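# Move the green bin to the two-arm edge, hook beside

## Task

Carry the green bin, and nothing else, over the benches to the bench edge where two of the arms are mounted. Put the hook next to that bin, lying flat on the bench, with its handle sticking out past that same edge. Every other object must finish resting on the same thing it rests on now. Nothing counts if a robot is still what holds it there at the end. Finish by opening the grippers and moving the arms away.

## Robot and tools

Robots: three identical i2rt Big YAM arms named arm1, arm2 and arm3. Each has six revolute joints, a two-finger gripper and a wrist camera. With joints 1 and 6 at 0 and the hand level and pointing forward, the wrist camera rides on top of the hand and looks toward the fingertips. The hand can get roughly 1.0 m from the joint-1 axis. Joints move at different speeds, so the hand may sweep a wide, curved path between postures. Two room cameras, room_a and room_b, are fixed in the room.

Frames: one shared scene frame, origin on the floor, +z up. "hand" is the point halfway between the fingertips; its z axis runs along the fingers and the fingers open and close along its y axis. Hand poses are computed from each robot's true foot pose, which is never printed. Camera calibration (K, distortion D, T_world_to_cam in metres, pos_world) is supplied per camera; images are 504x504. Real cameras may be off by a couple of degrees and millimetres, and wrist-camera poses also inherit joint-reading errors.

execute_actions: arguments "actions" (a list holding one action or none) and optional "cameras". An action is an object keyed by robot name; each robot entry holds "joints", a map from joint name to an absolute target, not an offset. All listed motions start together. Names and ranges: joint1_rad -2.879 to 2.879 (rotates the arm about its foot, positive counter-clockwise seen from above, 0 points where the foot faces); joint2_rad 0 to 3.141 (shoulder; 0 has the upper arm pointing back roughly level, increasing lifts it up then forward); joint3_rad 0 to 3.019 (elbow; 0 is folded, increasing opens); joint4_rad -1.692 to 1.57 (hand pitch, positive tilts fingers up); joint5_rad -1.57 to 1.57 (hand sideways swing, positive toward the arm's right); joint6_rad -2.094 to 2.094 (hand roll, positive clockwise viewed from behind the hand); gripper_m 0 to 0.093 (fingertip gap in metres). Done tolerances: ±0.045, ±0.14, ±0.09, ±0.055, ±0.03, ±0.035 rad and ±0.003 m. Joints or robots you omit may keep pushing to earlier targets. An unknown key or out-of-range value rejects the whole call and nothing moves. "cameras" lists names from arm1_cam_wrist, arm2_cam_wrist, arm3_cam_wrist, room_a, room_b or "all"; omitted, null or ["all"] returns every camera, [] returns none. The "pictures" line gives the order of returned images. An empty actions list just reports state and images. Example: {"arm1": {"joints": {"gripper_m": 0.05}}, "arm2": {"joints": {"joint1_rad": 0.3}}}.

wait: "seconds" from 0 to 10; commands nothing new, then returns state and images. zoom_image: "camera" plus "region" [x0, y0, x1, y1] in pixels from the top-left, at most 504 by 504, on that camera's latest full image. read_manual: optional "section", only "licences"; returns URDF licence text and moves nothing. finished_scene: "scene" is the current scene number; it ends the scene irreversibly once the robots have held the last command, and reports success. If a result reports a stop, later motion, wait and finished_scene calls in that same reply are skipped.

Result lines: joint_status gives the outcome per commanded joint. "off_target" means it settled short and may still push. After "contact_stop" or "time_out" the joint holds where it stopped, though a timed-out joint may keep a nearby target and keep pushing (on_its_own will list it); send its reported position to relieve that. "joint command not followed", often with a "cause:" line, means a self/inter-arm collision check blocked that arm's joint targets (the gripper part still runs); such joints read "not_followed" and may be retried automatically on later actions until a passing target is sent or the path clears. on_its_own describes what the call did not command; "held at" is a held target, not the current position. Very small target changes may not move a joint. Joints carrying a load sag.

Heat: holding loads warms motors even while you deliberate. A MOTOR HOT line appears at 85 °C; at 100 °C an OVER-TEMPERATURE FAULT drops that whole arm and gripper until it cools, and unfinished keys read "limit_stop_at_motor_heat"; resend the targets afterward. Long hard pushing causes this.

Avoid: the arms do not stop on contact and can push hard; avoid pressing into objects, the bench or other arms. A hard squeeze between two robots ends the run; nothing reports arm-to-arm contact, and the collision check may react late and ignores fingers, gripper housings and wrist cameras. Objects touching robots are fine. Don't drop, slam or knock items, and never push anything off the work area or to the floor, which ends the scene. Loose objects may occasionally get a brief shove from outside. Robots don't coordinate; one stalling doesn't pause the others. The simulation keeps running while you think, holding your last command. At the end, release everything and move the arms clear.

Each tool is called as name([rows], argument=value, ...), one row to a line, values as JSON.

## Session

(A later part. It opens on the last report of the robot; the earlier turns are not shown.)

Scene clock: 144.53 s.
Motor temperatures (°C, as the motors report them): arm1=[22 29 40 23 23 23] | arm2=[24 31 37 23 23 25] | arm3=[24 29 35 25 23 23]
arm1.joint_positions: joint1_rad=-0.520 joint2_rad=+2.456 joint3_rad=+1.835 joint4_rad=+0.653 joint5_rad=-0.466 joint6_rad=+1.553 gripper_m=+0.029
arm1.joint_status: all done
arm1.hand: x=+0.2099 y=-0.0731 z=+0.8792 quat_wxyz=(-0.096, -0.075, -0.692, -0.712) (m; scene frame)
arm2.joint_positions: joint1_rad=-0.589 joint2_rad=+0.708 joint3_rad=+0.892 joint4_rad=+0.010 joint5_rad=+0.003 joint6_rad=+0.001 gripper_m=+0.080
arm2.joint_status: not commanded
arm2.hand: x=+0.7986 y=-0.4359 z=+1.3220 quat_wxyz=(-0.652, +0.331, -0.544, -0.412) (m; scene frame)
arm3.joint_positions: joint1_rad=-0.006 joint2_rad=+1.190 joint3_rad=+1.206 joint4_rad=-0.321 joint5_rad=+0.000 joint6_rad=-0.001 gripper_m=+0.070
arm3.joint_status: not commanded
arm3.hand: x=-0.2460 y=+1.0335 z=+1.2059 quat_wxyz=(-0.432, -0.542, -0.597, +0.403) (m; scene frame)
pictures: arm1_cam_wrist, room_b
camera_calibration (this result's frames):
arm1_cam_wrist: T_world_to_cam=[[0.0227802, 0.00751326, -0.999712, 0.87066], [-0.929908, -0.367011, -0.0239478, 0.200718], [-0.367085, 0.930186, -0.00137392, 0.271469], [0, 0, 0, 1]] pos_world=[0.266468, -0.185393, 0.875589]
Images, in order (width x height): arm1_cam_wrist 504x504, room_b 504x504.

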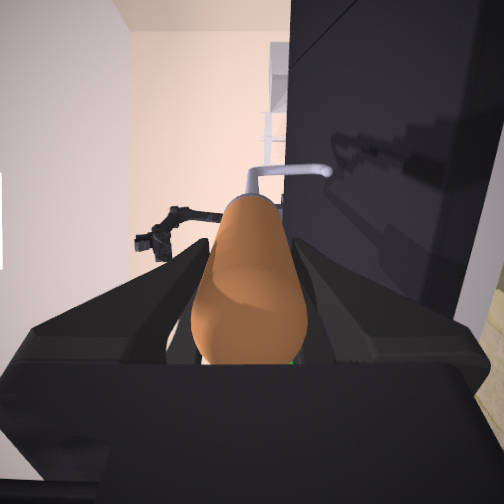

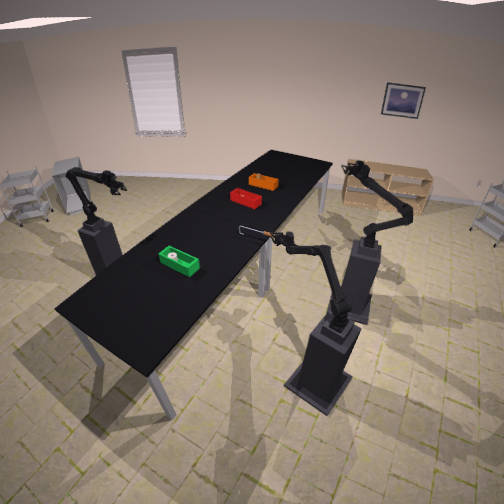

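execute_actions([
  {"arm1":{"joints":{"joint1_rad":-0.15,"joint2_rad":2.11,"joint3_rad":1.64,"joint4_rad":0.76,"joint5_rad":-0.15}}},
], cameras=["arm1_cam_wrist"])

execute_actions([
  {"arm1":{"joints":{"joint1_rad":0.225,"joint5_rad":0.16}}},
], cameras=["arm1_cam_wrist","arm3_cam_wrist","room_b"])

zoom_image(camera="room_b", region=[150, 210, 270, 300])

Scene clock: 159.20 s.
Motor temperatures (°C, as the motors report them): arm1=[22 31 40 23 23 23] | arm2=[24 30 37 23 23 25] | arm3=[24 29 35 25 23 23]
arm1.joint_positions: joint1_rad=-0.159 joint2_rad=+2.154 joint3_rad=+1.614 joint4_rad=+0.725 joint5_rad=-0.149 joint6_rad=+1.557 gripper_m=+0.029
arm1.joint_status: all done
arm1.hand: x=-0.0469 y=+0.0082 z=+1.0363 quat_wxyz=(-0.089, -0.052, -0.636, -0.765) (m; scene frame)
arm2.joint_positions: joint1_rad=-0.589 joint2_rad=+0.708 joint3_rad=+0.892 joint4_rad=+0.010 joint5_rad=+0.003 joint6_rad=+0.001 gripper_m=+0.080
arm2.joint_status: not commanded
arm2.hand: x=+0.7986 y=-0.4359 z=+1.3220 quat_wxyz=(-0.652, +0.331, -0.544, -0.412) (m; scene frame)
arm3.joint_positions: joint1_rad=-0.006 joint2_rad=+1.190 joint3_rad=+1.206 joint4_rad=-0.321 joint5_rad=+0.000 joint6_rad=-0.001 gripper_m=+0.070
arm3.joint_status: not commanded
arm3.hand: x=-0.2460 y=+1.0335 z=+1.2059 quat_wxyz=(-0.432, -0.542, -0.597, +0.403) (m; scene frame)
pictures: arm1_cam_wrist
camera_calibration (this result's frames):
arm1_cam_wrist: T_world_to_cam=[[0.0616587, 0.158324, -0.98546, 1.01877], [-0.909602, -0.397538, -0.120781, 0.0971109], [-0.410881, 0.903823, 0.1195, -0.0252043], [0, 0, 0, 1]] pos_world=[0.0151602, -0.0999098, 1.0187]
Images, in order (width x height): arm1_cam_wrist 504x504.

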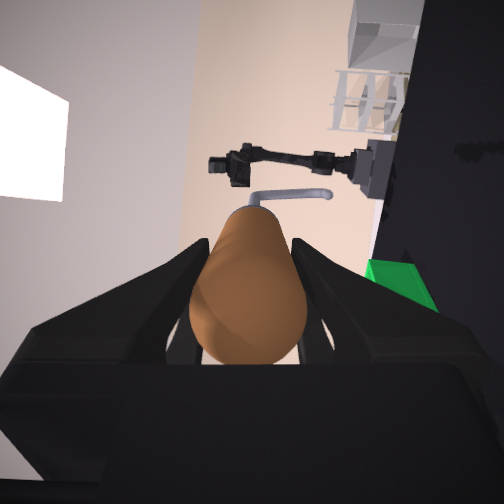

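Scene clock: 161.20 s.
Motor temperatures (°C, as the motors report them): arm1=[22 31 40 23 23 23] | arm2=[24 30 37 23 23 25] | arm3=[24 29 35 25 23 23]
arm1.joint_positions: joint1_rad=+0.215 joint2_rad=+2.154 joint3_rad=+1.614 joint4_rad=+0.725 joint5_rad=+0.162 joint6_rad=+1.557 gripper_m=+0.029
arm1.joint_status: all done
arm1.hand: x=-0.3089 y=+0.0508 z=+1.0379 quat_wxyz=(-0.045, -0.052, -0.636, -0.769) (m; scene frame)
arm2.joint_positions: joint1_rad=-0.589 joint2_rad=+0.708 joint3_rad=+0.892 joint4_rad=+0.010 joint5_rad=+0.003 joint6_rad=+0.001 gripper_m=+0.080
arm2.joint_status: not commanded
arm2.hand: x=+0.7986 y=-0.4359 z=+1.3220 quat_wxyz=(-0.652, +0.331, -0.544, -0.412) (m; scene frame)
arm3.joint_positions: joint1_rad=-0.006 joint2_rad=+1.190 joint3_rad=+1.206 joint4_rad=-0.321 joint5_rad=+0.000 joint6_rad=-0.001 gripper_m=+0.070
arm3.joint_status: not commanded
arm3.hand: x=-0.2460 y=+1.0335 z=+1.2059 quat_wxyz=(-0.432, -0.542, -0.597, +0.403) (m; scene frame)
pictures: arm1_cam_wrist, arm3_cam_wrist, room_b
camera_calibration (this result's frames):
arm1_cam_wrist: T_world_to_cam=[[-0.00526645, 0.169712, -0.98548, 1.00855], [-0.886015, -0.4577, -0.0740866, -0.162185], [-0.463627, 0.872759, 0.152778, -0.220908], [0, 0, 0, 1]] pos_world=[-0.240806, -0.0525962, 1.01564]
arm3_cam_wrist: T_world_to_cam=[[-0.996676, -0.0798304, 0.016223, -0.184007], [-0.0735798, 0.796744, -0.599821, -0.112951], [0.0349583, -0.599021, -0.79997, 1.71701], [0, 0, 0, 1]] pos_world=[-0.25173, 1.10383, 1.30879]
Images, in order (width x height): arm1_cam_wrist 504x504, arm3_cam_wrist 504x504, room_b 504x504.

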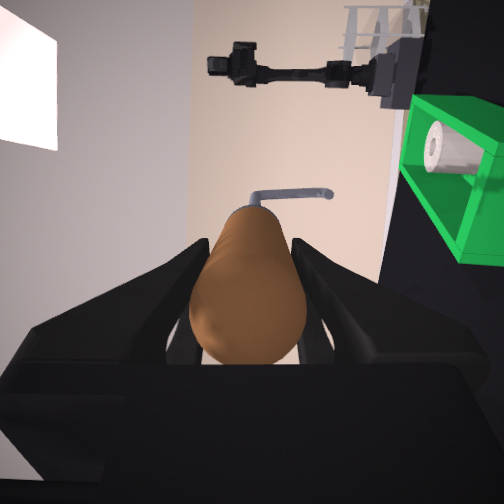

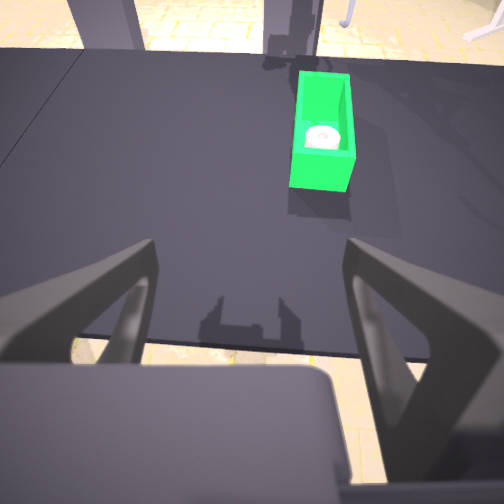

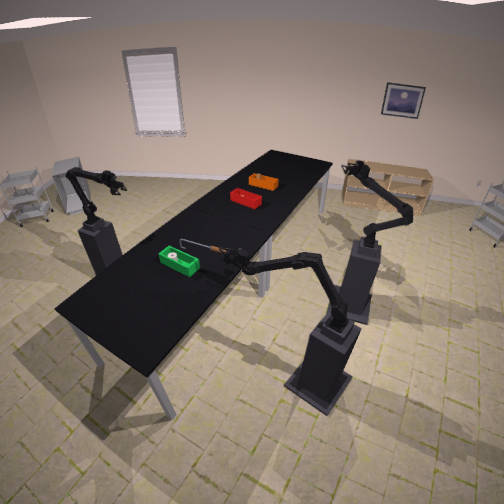

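Region (150, 210, 270, 300) of room_b's 504x504 image, scaled by 4.200, with more detail than that image has; it fills the top 378 rows of this view, and the rest is white.

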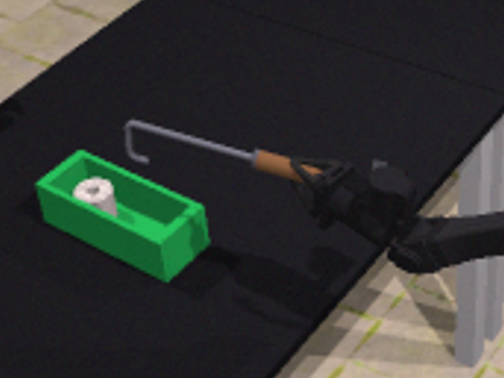

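execute_actions([
  {"arm1":{"joints":{"joint2_rad":2.26,"joint5_rad":0.215}}},
], cameras=["arm1_cam_wrist","arm3_cam_wrist"])

Scene clock: 168.37 s.
Motor temperatures (°C, as the motors report them): arm1=[22 31 40 23 23 23] | arm2=[24 30 37 23 23 25] | arm3=[24 29 35 25 23 23]
arm1.joint_positions: joint1_rad=+0.216 joint2_rad=+2.325 joint3_rad=+1.603 joint4_rad=+0.733 joint5_rad=+0.215 joint6_rad=+1.571 gripper_m=+0.029
arm1.joint_status: all done
arm1.hand: x=-0.3019 y=+0.0567 z=+0.8901 quat_wxyz=(-0.063, -0.069, -0.699, -0.709) (m; scene frame)
arm2.joint_positions: joint1_rad=-0.589 joint2_rad=+0.708 joint3_rad=+0.892 joint4_rad=+0.010 joint5_rad=+0.003 joint6_rad=+0.001 gripper_m=+0.080
arm2.joint_status: not commanded
arm2.hand: x=+0.7986 y=-0.4359 z=+1.3220 quat_wxyz=(-0.652, +0.331, -0.544, -0.412) (m; scene frame)
arm3.joint_positions: joint1_rad=-0.006 joint2_rad=+1.190 joint3_rad=+1.206 joint4_rad=-0.321 joint5_rad=+0.000 joint6_rad=-0.001 gripper_m=+0.070
arm3.joint_status: not commanded
arm3.hand: x=-0.2460 y=+1.0335 z=+1.2059 quat_wxyz=(-0.432, -0.542, -0.597, +0.403) (m; scene frame)
pictures: arm1_cam_wrist, arm3_cam_wrist
camera_calibration (this result's frames):
arm1_cam_wrist: T_world_to_cam=[[-0.0156312, -0.00174334, -0.999876, 0.881328], [-0.908079, -0.418532, 0.0149259, -0.25239], [-0.418506, 0.9082, 0.00495907, -0.0570612], [0, 0, 0, 1]] pos_world=[-0.239294, -0.0522737, 0.885269]
arm3_cam_wrist: T_world_to_cam=[[-0.996676, -0.0798304, 0.016223, -0.184007], [-0.0735798, 0.796744, -0.599821, -0.112951], [0.0349583, -0.599021, -0.79997, 1.71701], [0, 0, 0, 1]] pos_world=[-0.25173, 1.10383, 1.30879]
Images, in order (width x height): arm1_cam_wrist 504x504, arm3_cam_wrist 504x504.

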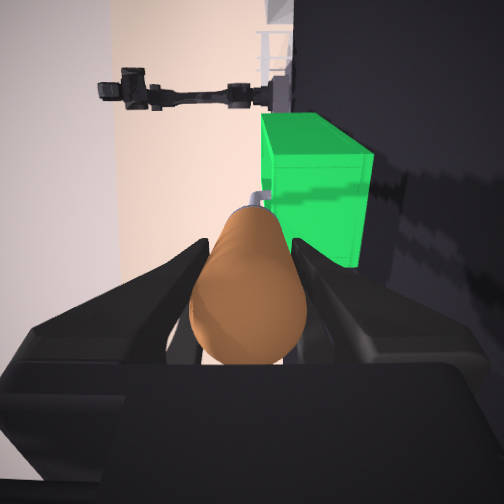

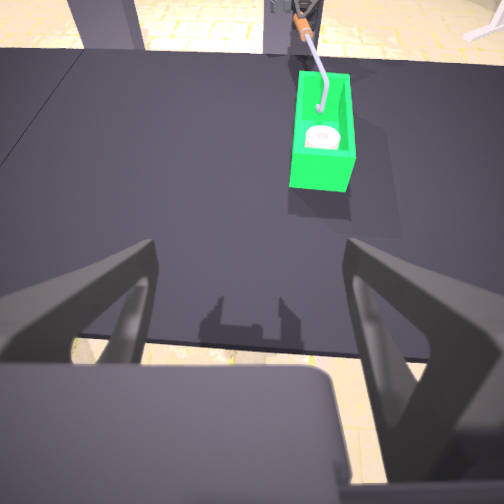

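execute_actions([
  {"arm1":{"joints":{"joint2_rad":2.095,"joint3_rad":1.31,"joint4_rad":0.9}}},
], cameras=[])

execute_actions([
  {"arm1":{"joints":{"joint2_rad":1.96,"joint3_rad":1.045,"joint4_rad":1.035}}},
], cameras=[])

execute_actions([
  {"arm1":{"joints":{"joint2_rad":1.83,"joint3_rad":0.77,"joint4_rad":1.175}}},
], cameras=["arm1_cam_wrist","room_b"])

zoom_image(camera="room_b", region=[170, 230, 290, 320])

Scene clock: 180.37 s.
Motor temperatures (°C, as the motors report them): arm1=[22 32 39 23 23 23] | arm2=[24 30 38 23 23 25] | arm3=[24 28 35 25 23 23]
arm1.joint_positions: joint1_rad=+0.216 joint2_rad=+2.133 joint3_rad=+1.287 joint4_rad=+0.857 joint5_rad=+0.215 joint6_rad=+1.569 gripper_m=+0.029
arm1.joint_status: all done
arm1.hand: x=-0.2996 y=-0.0262 z=+0.9104 quat_wxyz=(-0.064, -0.068, -0.699, -0.709) (m; scene frame)
arm2.joint_positions: joint1_rad=-0.589 joint2_rad=+0.708 joint3_rad=+0.892 joint4_rad=+0.010 joint5_rad=+0.003 joint6_rad=+0.001 gripper_m=+0.080
arm2.joint_status: not commanded
arm2.hand: x=+0.7986 y=-0.4359 z=+1.3220 quat_wxyz=(-0.652, +0.331, -0.544, -0.412) (m; scene frame)
arm3.joint_positions: joint1_rad=-0.006 joint2_rad=+1.190 joint3_rad=+1.206 joint4_rad=-0.321 joint5_rad=+0.000 joint6_rad=-0.001 gripper_m=+0.070
arm3.joint_status: not commanded
arm3.hand: x=-0.2460 y=+1.0335 z=+1.2059 quat_wxyz=(-0.432, -0.542, -0.597, +0.403) (m; scene frame)
pictures: none
No camera images: the call's "cameras" was empty. Leave "cameras" out to get every camera's image.

Scene clock: 181.37 s.
Motor temperatures (°C, as the motors report them): arm1=[22 32 39 23 23 23] | arm2=[24 30 38 23 23 25] | arm3=[24 28 35 25 23 23]
arm1.joint_positions: joint1_rad=+0.216 joint2_rad=+2.001 joint3_rad=+1.026 joint4_rad=+0.985 joint5_rad=+0.215 joint6_rad=+1.569 gripper_m=+0.029
arm1.joint_status: all done
arm1.hand: x=-0.2974 y=-0.1047 z=+0.9117 quat_wxyz=(-0.064, -0.068, -0.699, -0.709) (m; scene frame)
arm2.joint_positions: joint1_rad=-0.589 joint2_rad=+0.708 joint3_rad=+0.892 joint4_rad=+0.010 joint5_rad=+0.003 joint6_rad=+0.001 gripper_m=+0.080
arm2.joint_status: not commanded
arm2.hand: x=+0.7986 y=-0.4359 z=+1.3220 quat_wxyz=(-0.652, +0.331, -0.544, -0.412) (m; scene frame)
arm3.joint_positions: joint1_rad=-0.006 joint2_rad=+1.190 joint3_rad=+1.206 joint4_rad=-0.321 joint5_rad=+0.000 joint6_rad=-0.001 gripper_m=+0.070
arm3.joint_status: not commanded
arm3.hand: x=-0.2460 y=+1.0335 z=+1.2059 quat_wxyz=(-0.432, -0.542, -0.597, +0.403) (m; scene frame)
pictures: none
No camera images: the call's "cameras" was empty. Leave "cameras" out to get every camera's image.

Scene clock: 182.37 s.
Motor temperatures (°C, as the motors report them): arm1=[22 32 39 23 23 23] | arm2=[24 30 38 23 23 25] | arm3=[24 28 35 25 23 23]
arm1.joint_positions: joint1_rad=+0.216 joint2_rad=+1.861 joint3_rad=+0.749 joint4_rad=+1.128 joint5_rad=+0.215 joint6_rad=+1.568 gripper_m=+0.029
arm1.joint_status: all done
arm1.hand: x=-0.2949 y=-0.1961 z=+0.9140 quat_wxyz=(-0.064, -0.068, -0.697, -0.711) (m; scene frame)
arm2.joint_positions: joint1_rad=-0.589 joint2_rad=+0.708 joint3_rad=+0.892 joint4_rad=+0.010 joint5_rad=+0.003 joint6_rad=+0.001 gripper_m=+0.080
arm2.joint_status: not commanded
arm2.hand: x=+0.7986 y=-0.4359 z=+1.3220 quat_wxyz=(-0.652, +0.331, -0.544, -0.412) (m; scene frame)
arm3.joint_positions: joint1_rad=-0.006 joint2_rad=+1.190 joint3_rad=+1.206 joint4_rad=-0.321 joint5_rad=+0.000 joint6_rad=-0.001 gripper_m=+0.070
arm3.joint_status: not commanded
arm3.hand: x=-0.2460 y=+1.0335 z=+1.2059 quat_wxyz=(-0.432, -0.542, -0.597, +0.403) (m; scene frame)
pictures: arm1_cam_wrist, room_b
camera_calibration (this result's frames):
arm1_cam_wrist: T_world_to_cam=[[-0.0127536, 0.00226133, -0.999916, 0.906578], [-0.907988, -0.418861, 0.0106338, -0.348264], [-0.418802, 0.908048, 0.00739524, 0.173072], [0, 0, 0, 1]] pos_world=[-0.232175, -0.305082, 0.908925]
Images, in order (width x height): arm1_cam_wrist 504x504, room_b 504x504.

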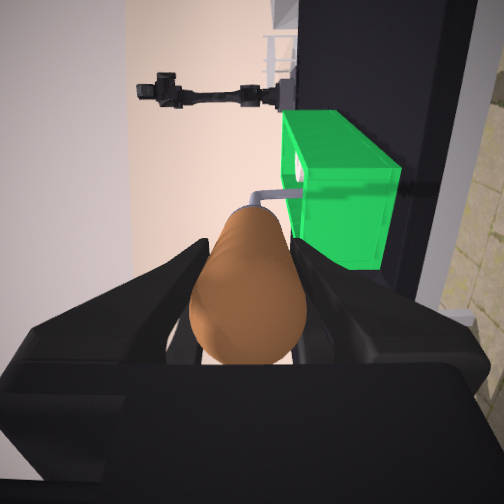

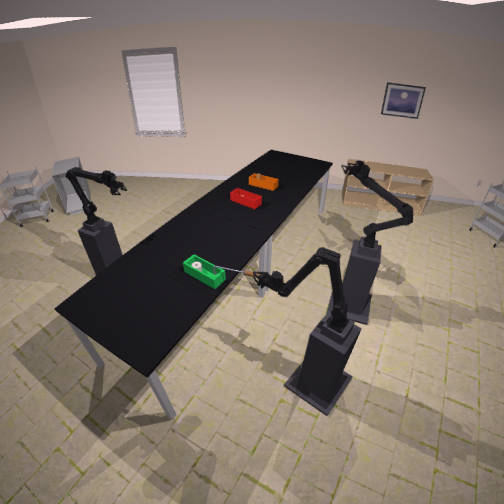

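Region (170, 230, 290, 320) of room_b's 504x504 image, scaled by 4.200, with more detail than that image has; it fills the top 378 rows of this view, and the rest is white.

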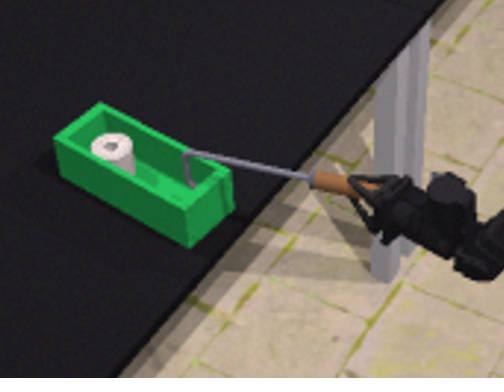

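execute_actions([
  {"arm1":{"joints":{"joint3_rad":0.705,"joint4_rad":1.23}}},
], cameras=["arm1_cam_wrist"])

execute_actions([
  {"arm1":{"joints":{"joint3_rad":0.98}}},
], cameras=[])

execute_actions([
  {"arm1":{"joints":{"joint1_rad":-0.035,"joint2_rad":1.87,"joint3_rad":1.24,"joint4_rad":0.95,"joint5_rad":-0.125,"joint6_rad":1.35}}},
], cameras=["arm1_cam_wrist","arm3_cam_wrist","room_b"])

Scene clock: 192.33 s.
Motor temperatures (°C, as the motors report them): arm1=[22 31 37 23 23 23] | arm2=[24 30 38 23 23 25] | arm3=[24 28 35 25 23 23]
arm1.joint_positions: joint1_rad=+0.216 joint2_rad=+1.861 joint3_rad=+0.685 joint4_rad=+1.176 joint5_rad=+0.215 joint6_rad=+1.568 gripper_m=+0.029
arm1.joint_status: all done
arm1.hand: x=-0.2943 y=-0.2183 z=+0.8998 quat_wxyz=(-0.065, -0.067, -0.703, -0.705) (m; scene frame)
arm2.joint_positions: joint1_rad=-0.589 joint2_rad=+0.708 joint3_rad=+0.892 joint4_rad=+0.010 joint5_rad=+0.003 joint6_rad=+0.001 gripper_m=+0.080
arm2.joint_status: not commanded
arm2.hand: x=+0.7986 y=-0.4359 z=+1.3220 quat_wxyz=(-0.652, +0.331, -0.544, -0.412) (m; scene frame)
arm3.joint_positions: joint1_rad=-0.006 joint2_rad=+1.190 joint3_rad=+1.206 joint4_rad=-0.321 joint5_rad=+0.000 joint6_rad=-0.001 gripper_m=+0.070
arm3.joint_status: not commanded
arm3.hand: x=-0.2460 y=+1.0335 z=+1.2059 quat_wxyz=(-0.432, -0.542, -0.597, +0.403) (m; scene frame)
pictures: arm1_cam_wrist
camera_calibration (this result's frames):
arm1_cam_wrist: T_world_to_cam=[[-0.0122993, -0.014135, -0.999824, 0.888916], [-0.907955, -0.41872, 0.0170888, -0.362692], [-0.418888, 0.908005, -0.00768397, 0.207082], [0, 0, 0, 1]] pos_world=[-0.231631, -0.327333, 0.896549]
Images, in order (width x height): arm1_cam_wrist 504x504.

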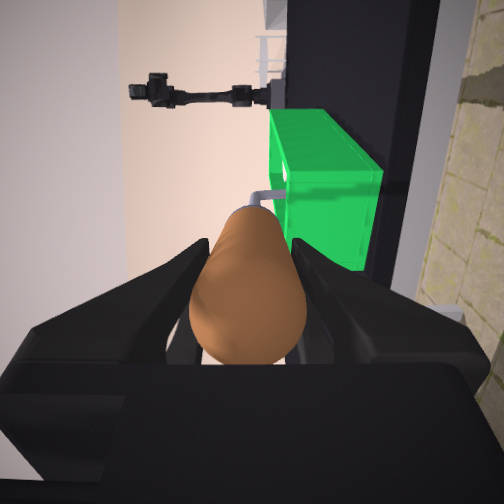

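Scene clock: 193.47 s.
Motor temperatures (°C, as the motors report them): arm1=[22 31 38 23 23 23] | arm2=[24 30 38 23 23 25] | arm3=[24 28 35 25 23 23]
arm1.joint_positions: joint1_rad=+0.216 joint2_rad=+1.865 joint3_rad=+0.927 joint4_rad=+1.187 joint5_rad=+0.215 joint6_rad=+1.567 gripper_m=+0.029
arm1.joint_status: all done
arm1.hand: x=-0.2957 y=-0.1458 z=+1.0040 quat_wxyz=(-0.054, -0.077, -0.610, -0.787) (m; scene frame)
arm2.joint_positions: joint1_rad=-0.589 joint2_rad=+0.708 joint3_rad=+0.892 joint4_rad=+0.010 joint5_rad=+0.003 joint6_rad=+0.001 gripper_m=+0.080
arm2.joint_status: not commanded
arm2.hand: x=+0.7986 y=-0.4359 z=+1.3220 quat_wxyz=(-0.652, +0.331, -0.544, -0.412) (m; scene frame)
arm3.joint_positions: joint1_rad=-0.006 joint2_rad=+1.190 joint3_rad=+1.206 joint4_rad=-0.321 joint5_rad=+0.000 joint6_rad=-0.001 gripper_m=+0.070
arm3.joint_status: not commanded
arm3.hand: x=-0.2460 y=+1.0335 z=+1.2059 quat_wxyz=(-0.432, -0.542, -0.597, +0.403) (m; scene frame)
pictures: none
No camera images: the call's "cameras" was empty. Leave "cameras" out to get every camera's image.

Scene clock: 194.87 s.
Motor temperatures (°C, as the motors report them): arm1=[22 31 38 23 23 23] | arm2=[24 30 38 23 23 25] | arm3=[24 28 35 25 23 23]
arm1.joint_positions: joint1_rad=-0.037 joint2_rad=+1.918 joint3_rad=+1.162 joint4_rad=+0.925 joint5_rad=-0.126 joint6_rad=+1.343 gripper_m=+0.029
arm1.joint_status: all done
arm1.hand: x=-0.1708 y=-0.0841 z=+1.0204 quat_wxyz=(-0.130, +0.046, -0.643, -0.753) (m; scene frame)
arm2.joint_positions: joint1_rad=-0.589 joint2_rad=+0.708 joint3_rad=+0.892 joint4_rad=+0.010 joint5_rad=+0.003 joint6_rad=+0.001 gripper_m=+0.080
arm2.joint_status: not commanded
arm2.hand: x=+0.7986 y=-0.4359 z=+1.3220 quat_wxyz=(-0.652, +0.331, -0.544, -0.412) (m; scene frame)
arm3.joint_positions: joint1_rad=-0.006 joint2_rad=+1.190 joint3_rad=+1.206 joint4_rad=-0.321 joint5_rad=+0.000 joint6_rad=-0.001 gripper_m=+0.070
arm3.joint_status: not commanded
arm3.hand: x=-0.2460 y=+1.0335 z=+1.2059 quat_wxyz=(-0.432, -0.542, -0.597, +0.403) (m; scene frame)
pictures: arm1_cam_wrist, arm3_cam_wrist, room_b
camera_calibration (this result's frames):
arm1_cam_wrist: T_world_to_cam=[[0.24812, 0.122006, -0.961016, 1.02924], [-0.843725, -0.460223, -0.276265, 0.110425], [-0.475988, 0.87938, -0.0112514, 0.129434], [0, 0, 0, 1]] pos_world=[-0.100598, -0.188574, 1.02108]
arm3_cam_wrist: T_world_to_cam=[[-0.996676, -0.0798304, 0.016223, -0.184007], [-0.0735798, 0.796744, -0.599821, -0.112951], [0.0349583, -0.599021, -0.79997, 1.71701], [0, 0, 0, 1]] pos_world=[-0.25173, 1.10383, 1.30879]
Images, in order (width x height): arm1_cam_wrist 504x504, arm3_cam_wrist 504x504, room_b 504x504.

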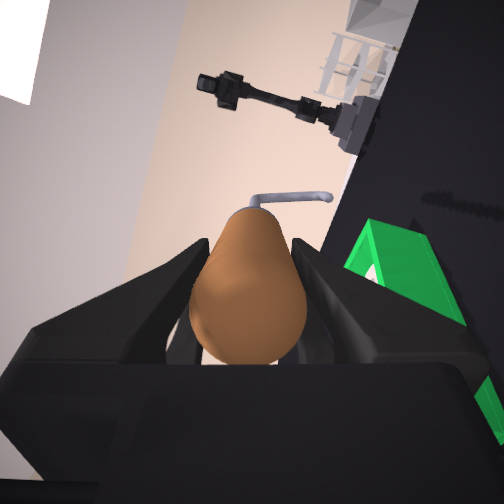

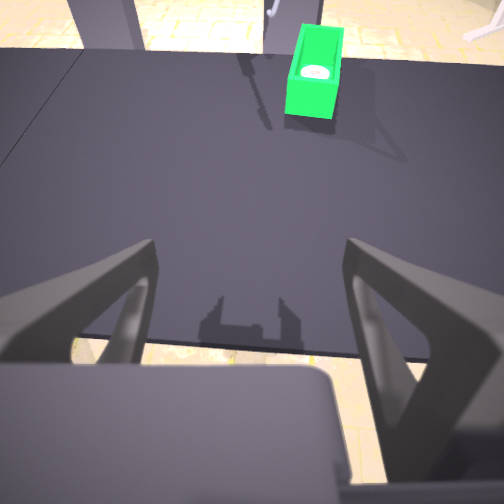

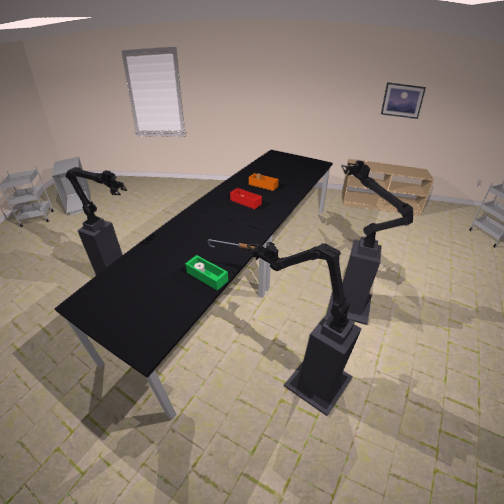

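execute_actions([
  {"arm1":{"joints":{"joint2_rad":2.02,"joint6_rad":0.0}}},
], cameras=["arm1_cam_wrist"])

execute_actions([
  {"arm1":{"joints":{"joint2_rad":2.295,"joint3_rad":1.3,"joint4_rad":1.08,"joint5_rad":-0.2}}},
], cameras=["arm1_cam_wrist"])

Scene clock: 205.93 s.
Motor temperatures (°C, as the motors report them): arm1=[22 31 41 23 23 23] | arm2=[24 29 38 23 23 25] | arm3=[24 28 35 26 23 23]
arm1.joint_positions: joint1_rad=-0.036 joint2_rad=+2.066 joint3_rad=+1.169 joint4_rad=+0.918 joint5_rad=-0.127 joint6_rad=+0.016 gripper_m=+0.029
arm1.joint_status: all done
arm1.hand: x=-0.1702 y=-0.0730 z=+0.9164 quat_wxyz=(-0.525, +0.464, -0.522, -0.486) (m; scene frame)
arm2.joint_positions: joint1_rad=-0.589 joint2_rad=+0.708 joint3_rad=+0.892 joint4_rad=+0.010 joint5_rad=+0.003 joint6_rad=+0.001 gripper_m=+0.080
arm2.joint_status: not commanded
arm2.hand: x=+0.7986 y=-0.4359 z=+1.3220 quat_wxyz=(-0.652, +0.331, -0.544, -0.412) (m; scene frame)
arm3.joint_positions: joint1_rad=-0.006 joint2_rad=+1.190 joint3_rad=+1.206 joint4_rad=-0.321 joint5_rad=+0.000 joint6_rad=-0.001 gripper_m=+0.070
arm3.joint_status: not commanded
arm3.hand: x=-0.2460 y=+1.0335 z=+1.2059 quat_wxyz=(-0.432, -0.542, -0.597, +0.403) (m; scene frame)
pictures: arm1_cam_wrist
camera_calibration (this result's frames):
arm1_cam_wrist: T_world_to_cam=[[0.993004, -0.11528, -0.0255639, 0.180021], [-0.0857208, -0.554885, -0.827499, 0.714594], [0.0812087, 0.823901, -0.560885, 0.713214], [0, 0, 0, 1]] pos_world=[-0.175425, -0.170348, 0.995959]
Images, in order (width x height): arm1_cam_wrist 504x504.

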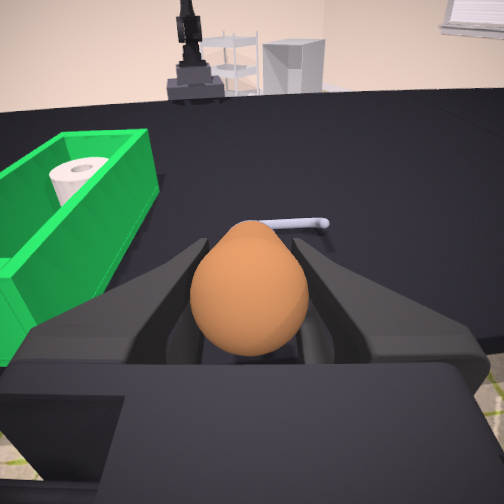

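Scene clock: 207.07 s.
Motor temperatures (°C, as the motors report them): arm1=[22 31 41 23 23 23] | arm2=[24 29 38 23 23 25] | arm3=[24 28 35 26 23 23]
arm1.joint_positions: joint1_rad=-0.036 joint2_rad=+2.327 joint3_rad=+1.260 joint4_rad=+1.062 joint5_rad=-0.199 joint6_rad=+0.011 gripper_m=+0.029
arm1.joint_status: all done
arm1.hand: x=-0.1797 y=-0.0565 z=+0.8020 quat_wxyz=(-0.502, +0.489, -0.511, -0.498) (m; scene frame)
arm2.joint_positions: joint1_rad=-0.589 joint2_rad=+0.708 joint3_rad=+0.892 joint4_rad=+0.010 joint5_rad=+0.003 joint6_rad=+0.001 gripper_m=+0.080
arm2.joint_status: not commanded
arm2.hand: x=+0.7986 y=-0.4359 z=+1.3220 quat_wxyz=(-0.652, +0.331, -0.544, -0.412) (m; scene frame)
arm3.joint_positions: joint1_rad=-0.006 joint2_rad=+1.190 joint3_rad=+1.206 joint4_rad=-0.321 joint5_rad=+0.000 joint6_rad=-0.001 gripper_m=+0.070
arm3.joint_status: not commanded
arm3.hand: x=-0.2460 y=+1.0335 z=+1.2059 quat_wxyz=(-0.432, -0.542, -0.597, +0.403) (m; scene frame)
pictures: arm1_cam_wrist
camera_calibration (this result's frames):
arm1_cam_wrist: T_world_to_cam=[[0.998731, -0.0443352, -0.0239107, 0.192128], [-0.0452288, -0.580328, -0.813126, 0.622545], [0.0221741, 0.813175, -0.581597, 0.641641], [0, 0, 0, 1]] pos_world=[-0.177955, -0.151968, 0.883977]
Images, in order (width x height): arm1_cam_wrist 504x504.

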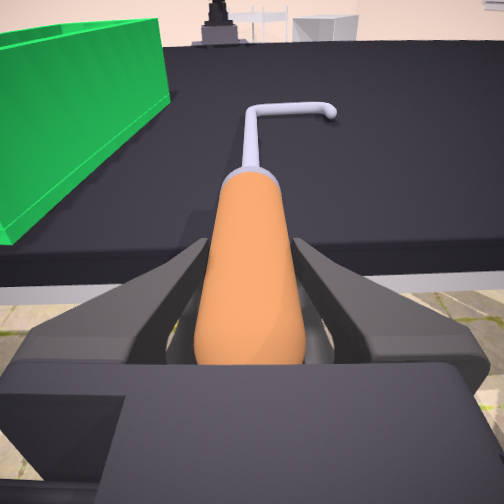

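execute_actions([
  {"arm1":{"joints":{"joint4_rad":1.03,"gripper_m":0.07}}},
], cameras=[])

execute_actions([
  {"arm1":{"joints":{"joint2_rad":1.6,"joint3_rad":0.5}}},
], cameras=["arm1_cam_wrist","room_b"])

Scene clock: 213.13 s.
Motor temperatures (°C, as the motors report them): arm1=[22 31 40 23 23 23] | arm2=[24 29 38 23 23 25] | arm3=[24 28 35 26 23 23]
arm1.joint_positions: joint1_rad=-0.036 joint2_rad=+2.319 joint3_rad=+1.260 joint4_rad=+1.036 joint5_rad=-0.199 joint6_rad=+0.011 gripper_m=+0.070
arm1.joint_status: all done
arm1.hand: x=-0.1795 y=-0.0558 z=+0.8013 quat_wxyz=(-0.496, +0.493, -0.517, -0.494) (m; scene frame)
arm2.joint_positions: joint1_rad=-0.589 joint2_rad=+0.708 joint3_rad=+0.892 joint4_rad=+0.010 joint5_rad=+0.003 joint6_rad=+0.001 gripper_m=+0.080
arm2.joint_status: not commanded
arm2.hand: x=+0.7986 y=-0.4359 z=+1.3220 quat_wxyz=(-0.652, +0.331, -0.544, -0.412) (m; scene frame)
arm3.joint_positions: joint1_rad=-0.006 joint2_rad=+1.190 joint3_rad=+1.206 joint4_rad=-0.321 joint5_rad=+0.000 joint6_rad=-0.001 gripper_m=+0.070
arm3.joint_status: not commanded
arm3.hand: x=-0.2460 y=+1.0335 z=+1.2059 quat_wxyz=(-0.432, -0.542, -0.597, +0.403) (m; scene frame)
pictures: none
No camera images: the call's "cameras" was empty. Leave "cameras" out to get every camera's image.

Scene clock: 214.60 s.
Motor temperatures (°C, as the motors report them): arm1=[22 31 39 23 23 23] | arm2=[24 29 38 23 23 25] | arm3=[24 28 35 26 23 23]
arm1.joint_positions: joint1_rad=-0.036 joint2_rad=+1.610 joint3_rad=+0.497 joint4_rad=+1.031 joint5_rad=-0.199 joint6_rad=+0.011 gripper_m=+0.070
arm1.joint_status: all done
arm1.hand: x=-0.2331 y=-0.2938 z=+0.9218 quat_wxyz=(-0.478, +0.503, -0.534, -0.483) (m; scene frame)
arm2.joint_positions: joint1_rad=-0.589 joint2_rad=+0.708 joint3_rad=+0.892 joint4_rad=+0.010 joint5_rad=+0.003 joint6_rad=+0.001 gripper_m=+0.080
arm2.joint_status: not commanded
arm2.hand: x=+0.7986 y=-0.4359 z=+1.3220 quat_wxyz=(-0.652, +0.331, -0.544, -0.412) (m; scene frame)
arm3.joint_positions: joint1_rad=-0.006 joint2_rad=+1.190 joint3_rad=+1.206 joint4_rad=-0.321 joint5_rad=+0.000 joint6_rad=-0.001 gripper_m=+0.070
arm3.joint_status: not commanded
arm3.hand: x=-0.2460 y=+1.0335 z=+1.2059 quat_wxyz=(-0.432, -0.542, -0.597, +0.403) (m; scene frame)
pictures: arm1_cam_wrist, room_b
camera_calibration (this result's frames):
arm1_cam_wrist: T_world_to_cam=[[0.998228, -0.0461307, -0.0375789, 0.249723], [-0.0584098, -0.639427, -0.76663, 0.516532], [0.0113361, 0.767466, -0.640989, 0.944175], [0, 0, 0, 1]] pos_world=[-0.229814, -0.382818, 1.01058]
Images, in order (width x height): arm1_cam_wrist 504x504, room_b 504x504.

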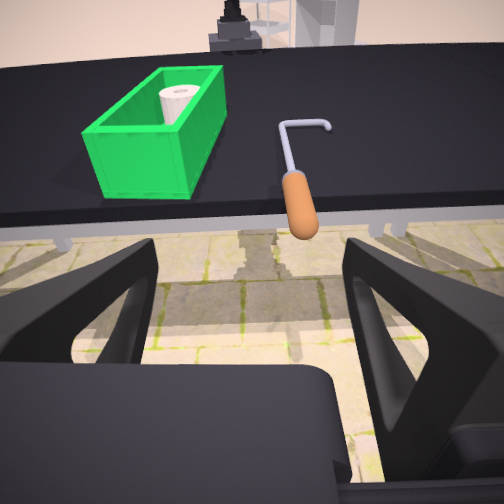

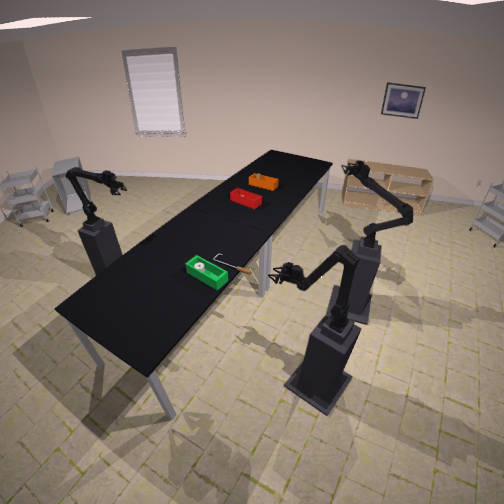

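finished_scene(scene=2)

The scene is finished: the task was done.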